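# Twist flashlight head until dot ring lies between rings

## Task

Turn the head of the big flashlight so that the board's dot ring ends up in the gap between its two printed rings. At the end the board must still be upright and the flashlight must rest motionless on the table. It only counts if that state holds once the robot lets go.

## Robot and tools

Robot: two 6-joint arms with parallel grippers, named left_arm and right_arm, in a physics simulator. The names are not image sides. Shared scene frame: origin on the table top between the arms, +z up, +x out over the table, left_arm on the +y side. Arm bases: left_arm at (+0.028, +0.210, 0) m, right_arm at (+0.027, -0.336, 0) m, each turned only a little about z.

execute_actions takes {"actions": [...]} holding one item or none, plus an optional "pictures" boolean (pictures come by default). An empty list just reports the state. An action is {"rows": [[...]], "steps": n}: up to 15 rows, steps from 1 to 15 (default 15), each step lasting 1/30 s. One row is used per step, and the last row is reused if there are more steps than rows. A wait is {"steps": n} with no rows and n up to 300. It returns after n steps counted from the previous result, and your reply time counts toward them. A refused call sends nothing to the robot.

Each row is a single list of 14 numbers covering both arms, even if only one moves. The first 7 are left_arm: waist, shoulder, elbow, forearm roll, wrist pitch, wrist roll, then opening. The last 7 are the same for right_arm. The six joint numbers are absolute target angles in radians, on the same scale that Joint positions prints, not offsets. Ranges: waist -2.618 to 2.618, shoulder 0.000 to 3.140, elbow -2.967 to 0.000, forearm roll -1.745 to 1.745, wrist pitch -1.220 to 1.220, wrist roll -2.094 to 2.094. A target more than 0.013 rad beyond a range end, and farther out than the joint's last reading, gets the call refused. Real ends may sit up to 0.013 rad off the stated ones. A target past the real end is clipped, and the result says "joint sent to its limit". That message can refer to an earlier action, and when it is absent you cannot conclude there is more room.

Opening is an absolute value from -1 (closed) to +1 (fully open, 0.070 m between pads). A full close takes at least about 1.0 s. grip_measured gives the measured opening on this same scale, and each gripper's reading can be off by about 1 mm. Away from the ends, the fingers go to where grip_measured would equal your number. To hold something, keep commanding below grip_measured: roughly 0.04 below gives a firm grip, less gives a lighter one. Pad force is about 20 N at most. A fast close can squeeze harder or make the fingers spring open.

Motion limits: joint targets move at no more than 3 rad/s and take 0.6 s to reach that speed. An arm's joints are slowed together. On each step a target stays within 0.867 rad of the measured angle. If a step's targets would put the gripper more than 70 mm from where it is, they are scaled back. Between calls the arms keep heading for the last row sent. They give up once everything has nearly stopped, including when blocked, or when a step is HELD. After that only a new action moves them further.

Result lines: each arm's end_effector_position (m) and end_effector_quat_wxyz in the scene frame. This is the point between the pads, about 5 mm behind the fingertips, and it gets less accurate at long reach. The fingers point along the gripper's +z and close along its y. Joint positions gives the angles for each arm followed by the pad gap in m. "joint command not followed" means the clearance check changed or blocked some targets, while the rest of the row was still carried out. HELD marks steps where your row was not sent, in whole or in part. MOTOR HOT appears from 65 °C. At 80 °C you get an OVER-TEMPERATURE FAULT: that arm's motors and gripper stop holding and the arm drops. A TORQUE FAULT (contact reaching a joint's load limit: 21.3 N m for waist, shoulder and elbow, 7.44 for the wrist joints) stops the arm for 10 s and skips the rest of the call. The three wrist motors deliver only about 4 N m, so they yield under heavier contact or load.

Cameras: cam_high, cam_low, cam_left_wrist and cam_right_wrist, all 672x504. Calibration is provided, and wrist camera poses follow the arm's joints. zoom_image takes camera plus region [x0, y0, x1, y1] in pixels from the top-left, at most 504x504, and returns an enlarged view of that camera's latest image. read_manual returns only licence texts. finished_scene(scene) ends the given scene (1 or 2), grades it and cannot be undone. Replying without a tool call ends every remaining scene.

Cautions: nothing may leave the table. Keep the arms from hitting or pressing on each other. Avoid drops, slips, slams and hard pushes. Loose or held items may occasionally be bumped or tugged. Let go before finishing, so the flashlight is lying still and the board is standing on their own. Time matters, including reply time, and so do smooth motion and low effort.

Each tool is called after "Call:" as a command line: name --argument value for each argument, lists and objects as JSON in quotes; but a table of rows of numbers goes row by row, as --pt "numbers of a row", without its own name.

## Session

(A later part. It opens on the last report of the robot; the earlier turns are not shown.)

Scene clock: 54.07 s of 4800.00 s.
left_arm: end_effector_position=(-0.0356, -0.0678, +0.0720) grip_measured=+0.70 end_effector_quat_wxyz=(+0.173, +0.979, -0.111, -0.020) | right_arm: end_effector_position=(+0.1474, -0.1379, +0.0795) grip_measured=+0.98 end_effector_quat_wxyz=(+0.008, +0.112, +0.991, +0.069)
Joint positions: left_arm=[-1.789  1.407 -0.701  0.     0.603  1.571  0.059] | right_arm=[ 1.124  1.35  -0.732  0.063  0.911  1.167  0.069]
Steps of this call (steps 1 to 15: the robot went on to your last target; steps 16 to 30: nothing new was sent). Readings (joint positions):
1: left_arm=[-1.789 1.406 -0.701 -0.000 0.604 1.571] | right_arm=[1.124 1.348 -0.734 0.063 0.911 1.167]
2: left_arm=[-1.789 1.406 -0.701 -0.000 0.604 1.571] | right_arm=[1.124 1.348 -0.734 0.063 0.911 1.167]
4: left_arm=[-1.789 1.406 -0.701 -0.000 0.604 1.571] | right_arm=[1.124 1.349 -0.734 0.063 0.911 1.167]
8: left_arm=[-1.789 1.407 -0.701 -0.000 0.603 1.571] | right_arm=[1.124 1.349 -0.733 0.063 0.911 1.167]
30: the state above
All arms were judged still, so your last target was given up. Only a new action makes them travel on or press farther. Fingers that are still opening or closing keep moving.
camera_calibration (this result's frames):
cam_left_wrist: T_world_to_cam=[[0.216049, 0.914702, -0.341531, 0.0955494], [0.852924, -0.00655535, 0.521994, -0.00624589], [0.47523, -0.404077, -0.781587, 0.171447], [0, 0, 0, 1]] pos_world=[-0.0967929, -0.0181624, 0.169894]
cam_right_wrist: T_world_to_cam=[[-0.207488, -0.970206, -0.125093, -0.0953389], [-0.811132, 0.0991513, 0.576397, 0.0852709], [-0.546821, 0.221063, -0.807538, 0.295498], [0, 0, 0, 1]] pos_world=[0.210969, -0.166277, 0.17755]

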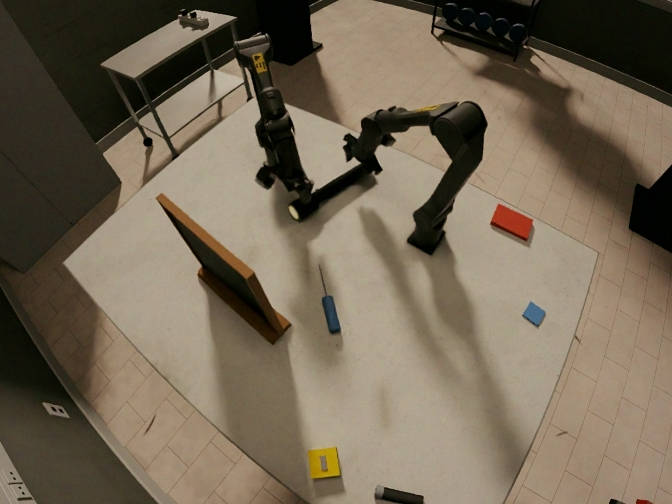

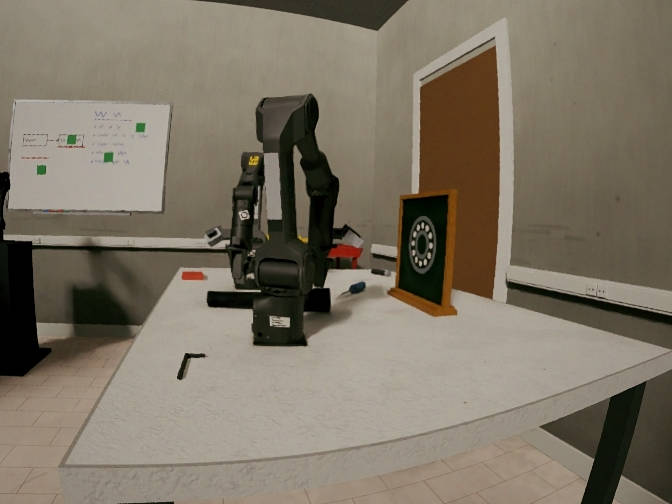

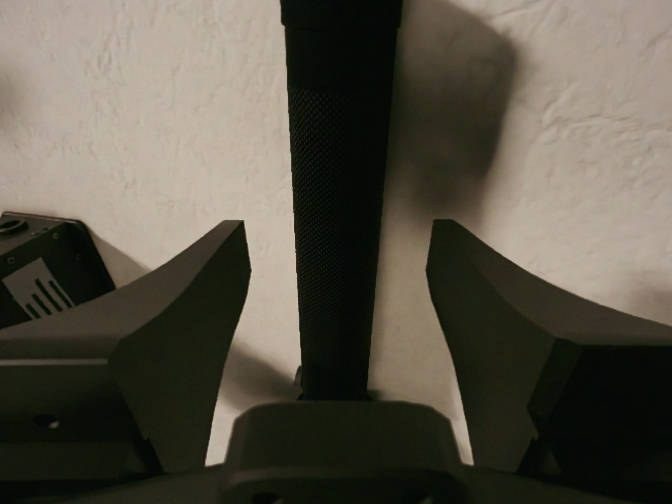

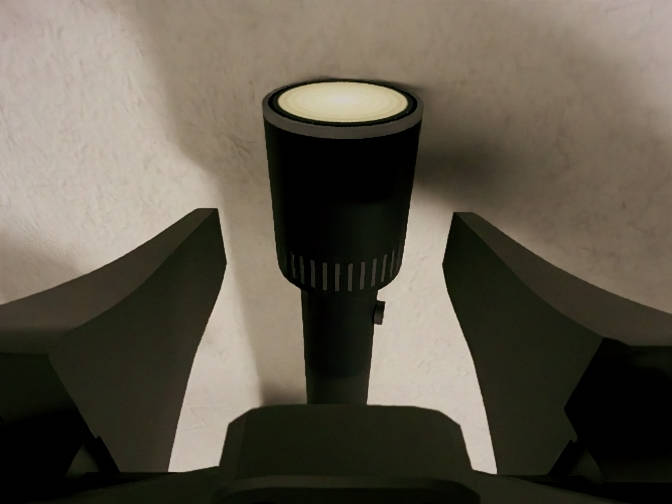

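Call:
execute_actions --actions '[]'

Call:
zoom_image --camera "cam_right_wrist" --region '[250, 60, 450, 340]'

Scene clock: 55.03 s of 4800.00 s.
left_arm: end_effector_position=(-0.0356, -0.0678, +0.0719) grip_measured=+0.70 end_effector_quat_wxyz=(+0.173, +0.979, -0.111, -0.019) | right_arm: end_effector_position=(+0.1474, -0.1379, +0.0795) grip_measured=+0.98 end_effector_quat_wxyz=(+0.008, +0.112, +0.991, +0.069)
Joint positions: left_arm=[-1.789  1.407 -0.701  0.     0.603  1.571  0.06 ] | right_arm=[ 1.124  1.35  -0.732  0.063  0.911  1.167  0.069]
Steps of this call (steps 1 to 29: nothing new was sent). Readings (joint positions):
1: left_arm=[-1.789 1.407 -0.701 0.000 0.603 1.571] | right_arm=[1.124 1.350 -0.732 0.063 0.911 1.167]
2: left_arm=[-1.789 1.407 -0.701 0.000 0.603 1.571] | right_arm=[1.124 1.350 -0.732 0.063 0.911 1.167]
4: left_arm=[-1.789 1.407 -0.701 0.000 0.603 1.571] | right_arm=[1.124 1.350 -0.732 0.063 0.911 1.167]
8: left_arm=[-1.789 1.407 -0.701 0.000 0.603 1.571] | right_arm=[1.124 1.350 -0.732 0.063 0.911 1.167]
29: the state above
camera_calibration (this result's frames):
cam_left_wrist: T_world_to_cam=[[0.216069, 0.914787, -0.34129, 0.0954308], [0.852894, -0.00668604, 0.522042, -0.00623544], [0.475275, -0.403881, -0.781661, 0.171432], [0, 0, 0, 1]] pos_world=[-0.096779, -0.0181023, 0.169827]
cam_right_wrist: T_world_to_cam=[[-0.207492, -0.970208, -0.125076, -0.0953442], [-0.811126, 0.0991617, 0.576404, 0.0852725], [-0.546829, 0.221052, -0.807536, 0.295494], [0, 0, 0, 1]] pos_world=[0.210968, -0.166279, 0.177545]

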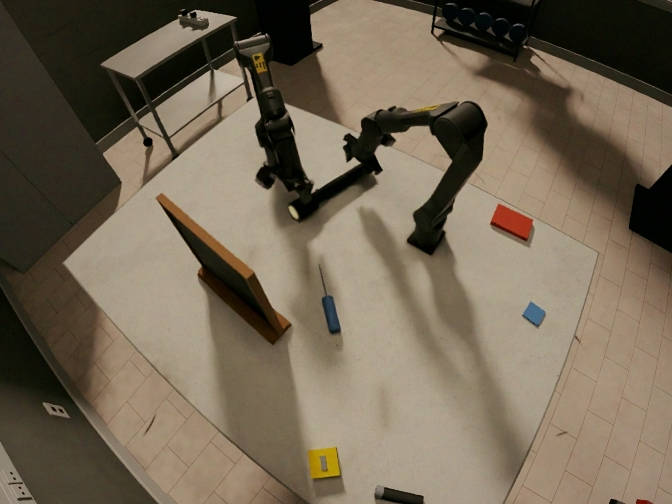

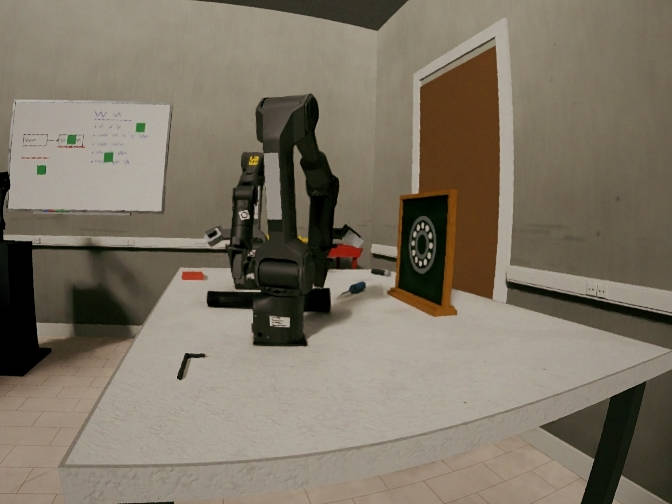

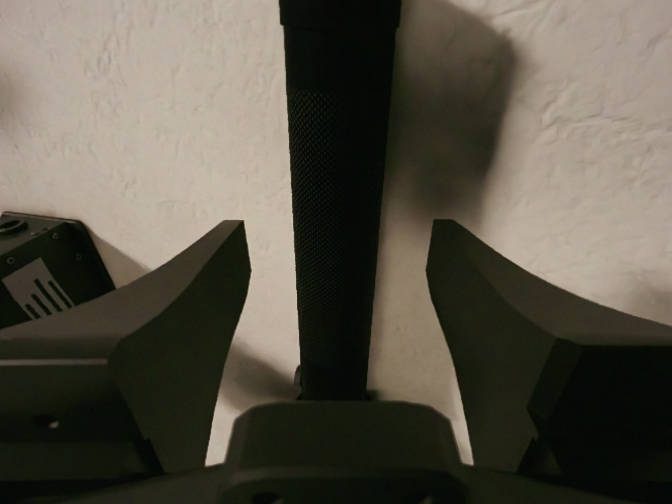

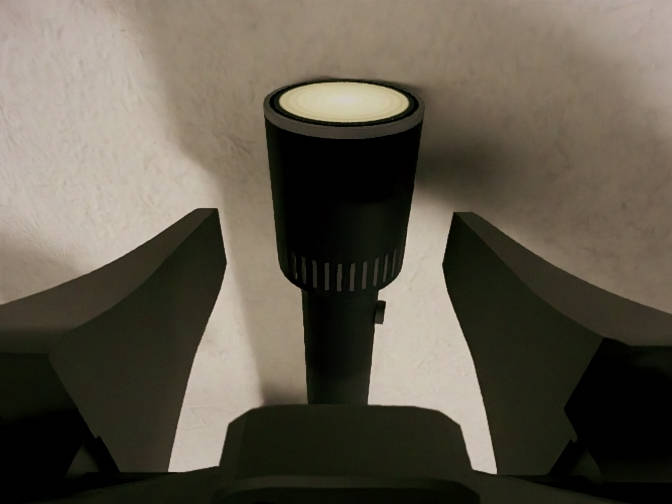

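Region (250, 60, 450, 340) of cam_right_wrist's 672x504 image, scaled by 1.800, with more detail than that image has; it fills the left 360 columns of this view, and the rest is white.

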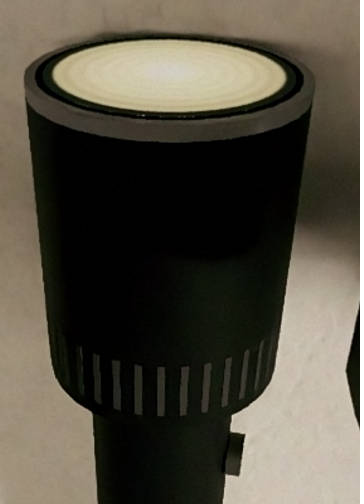

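Call:
zoom_image --camera "cam_low" --region '[395, 205, 450, 285]'

Region (395, 205, 450, 285) of cam_low's 672x504 image, scaled by 6.300, with more detail than that image has; it fills the left 346 columns of this view, and the rest is white.

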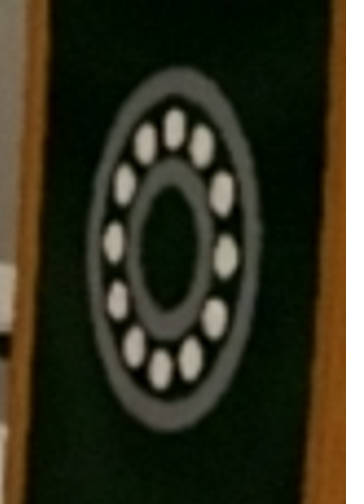

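Call:
execute_actions --actions '[]'

Call:
zoom_image --camera "cam_right_wrist" --region '[250, 60, 450, 340]'

Scene clock: 56.83 s of 4800.00 s.
left_arm: end_effector_position=(-0.0356, -0.0678, +0.0719) grip_measured=+0.70 end_effector_quat_wxyz=(+0.173, +0.979, -0.111, -0.019) | right_arm: end_effector_position=(+0.1474, -0.1379, +0.0795) grip_measured=+0.98 end_effector_quat_wxyz=(+0.008, +0.112, +0.991, +0.069)
Joint positions: left_arm=[-1.789  1.407 -0.701  0.     0.603  1.571  0.06 ] | right_arm=[ 1.124  1.35  -0.732  0.063  0.911  1.167  0.069]
Steps of this call (steps 1 to 54: nothing new was sent). Readings (joint positions):
1: left_arm=[-1.789 1.407 -0.701 0.000 0.603 1.571] | right_arm=[1.124 1.350 -0.732 0.063 0.911 1.167]
2: left_arm=[-1.789 1.407 -0.701 0.000 0.603 1.571] | right_arm=[1.124 1.350 -0.732 0.063 0.911 1.167]
4: left_arm=[-1.789 1.407 -0.701 0.000 0.603 1.571] | right_arm=[1.124 1.350 -0.732 0.063 0.911 1.167]
8: left_arm=[-1.789 1.407 -0.701 0.000 0.603 1.571] | right_arm=[1.124 1.350 -0.732 0.063 0.911 1.167]
54: the state above
camera_calibration (this result's frames):
cam_left_wrist: T_world_to_cam=[[0.216069, 0.914788, -0.341288, 0.09543], [0.852893, -0.00668695, 0.522042, -0.00623538], [0.475276, -0.40388, -0.781661, 0.171432], [0, 0, 0, 1]] pos_world=[-0.0967789, -0.0181019, 0.169826]
cam_right_wrist: T_world_to_cam=[[-0.207387, -0.970231, -0.125073, -0.0953638], [-0.811146, 0.0990807, 0.576389, 0.0852666], [-0.546838, 0.220988, -0.807547, 0.295487], [0, 0, 0, 1]] pos_world=[0.21097, -0.166272, 0.177546]

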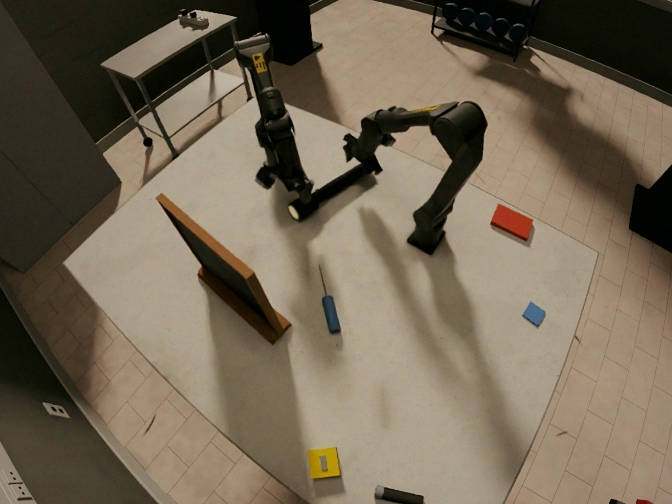

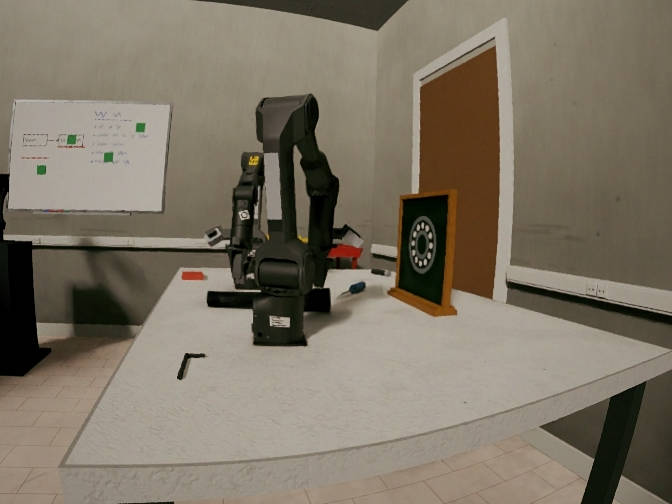

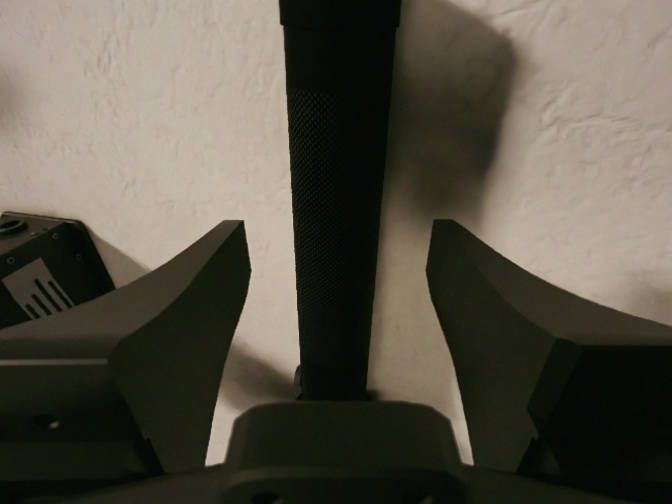

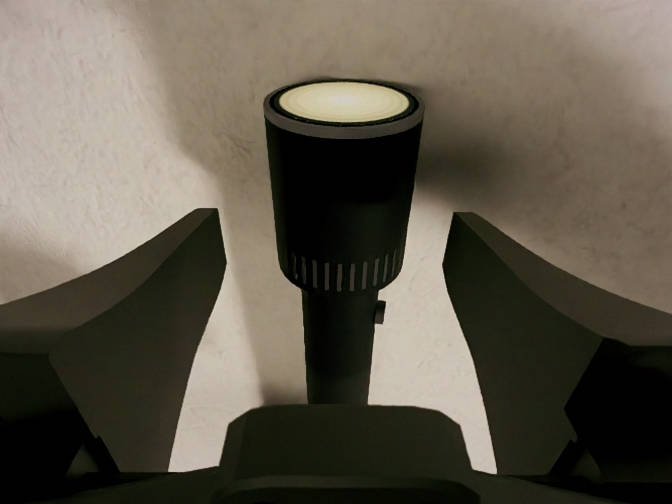

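Region (250, 60, 450, 340) of cam_right_wrist's 672x504 image, scaled by 1.800, with more detail than that image has; it fills the left 360 columns of this view, and the rest is white.

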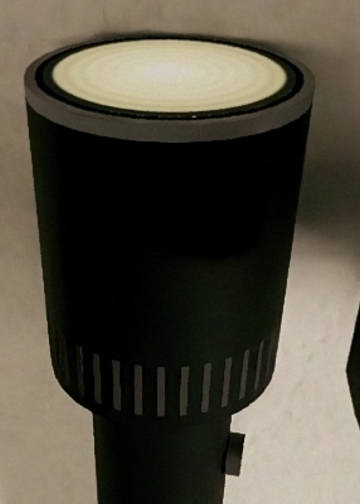

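The flashlight has come to rest, the dots sit between the two rings, and the board is standing.

Call:
finished_scene --scene 2

The scene is finished: the task was done.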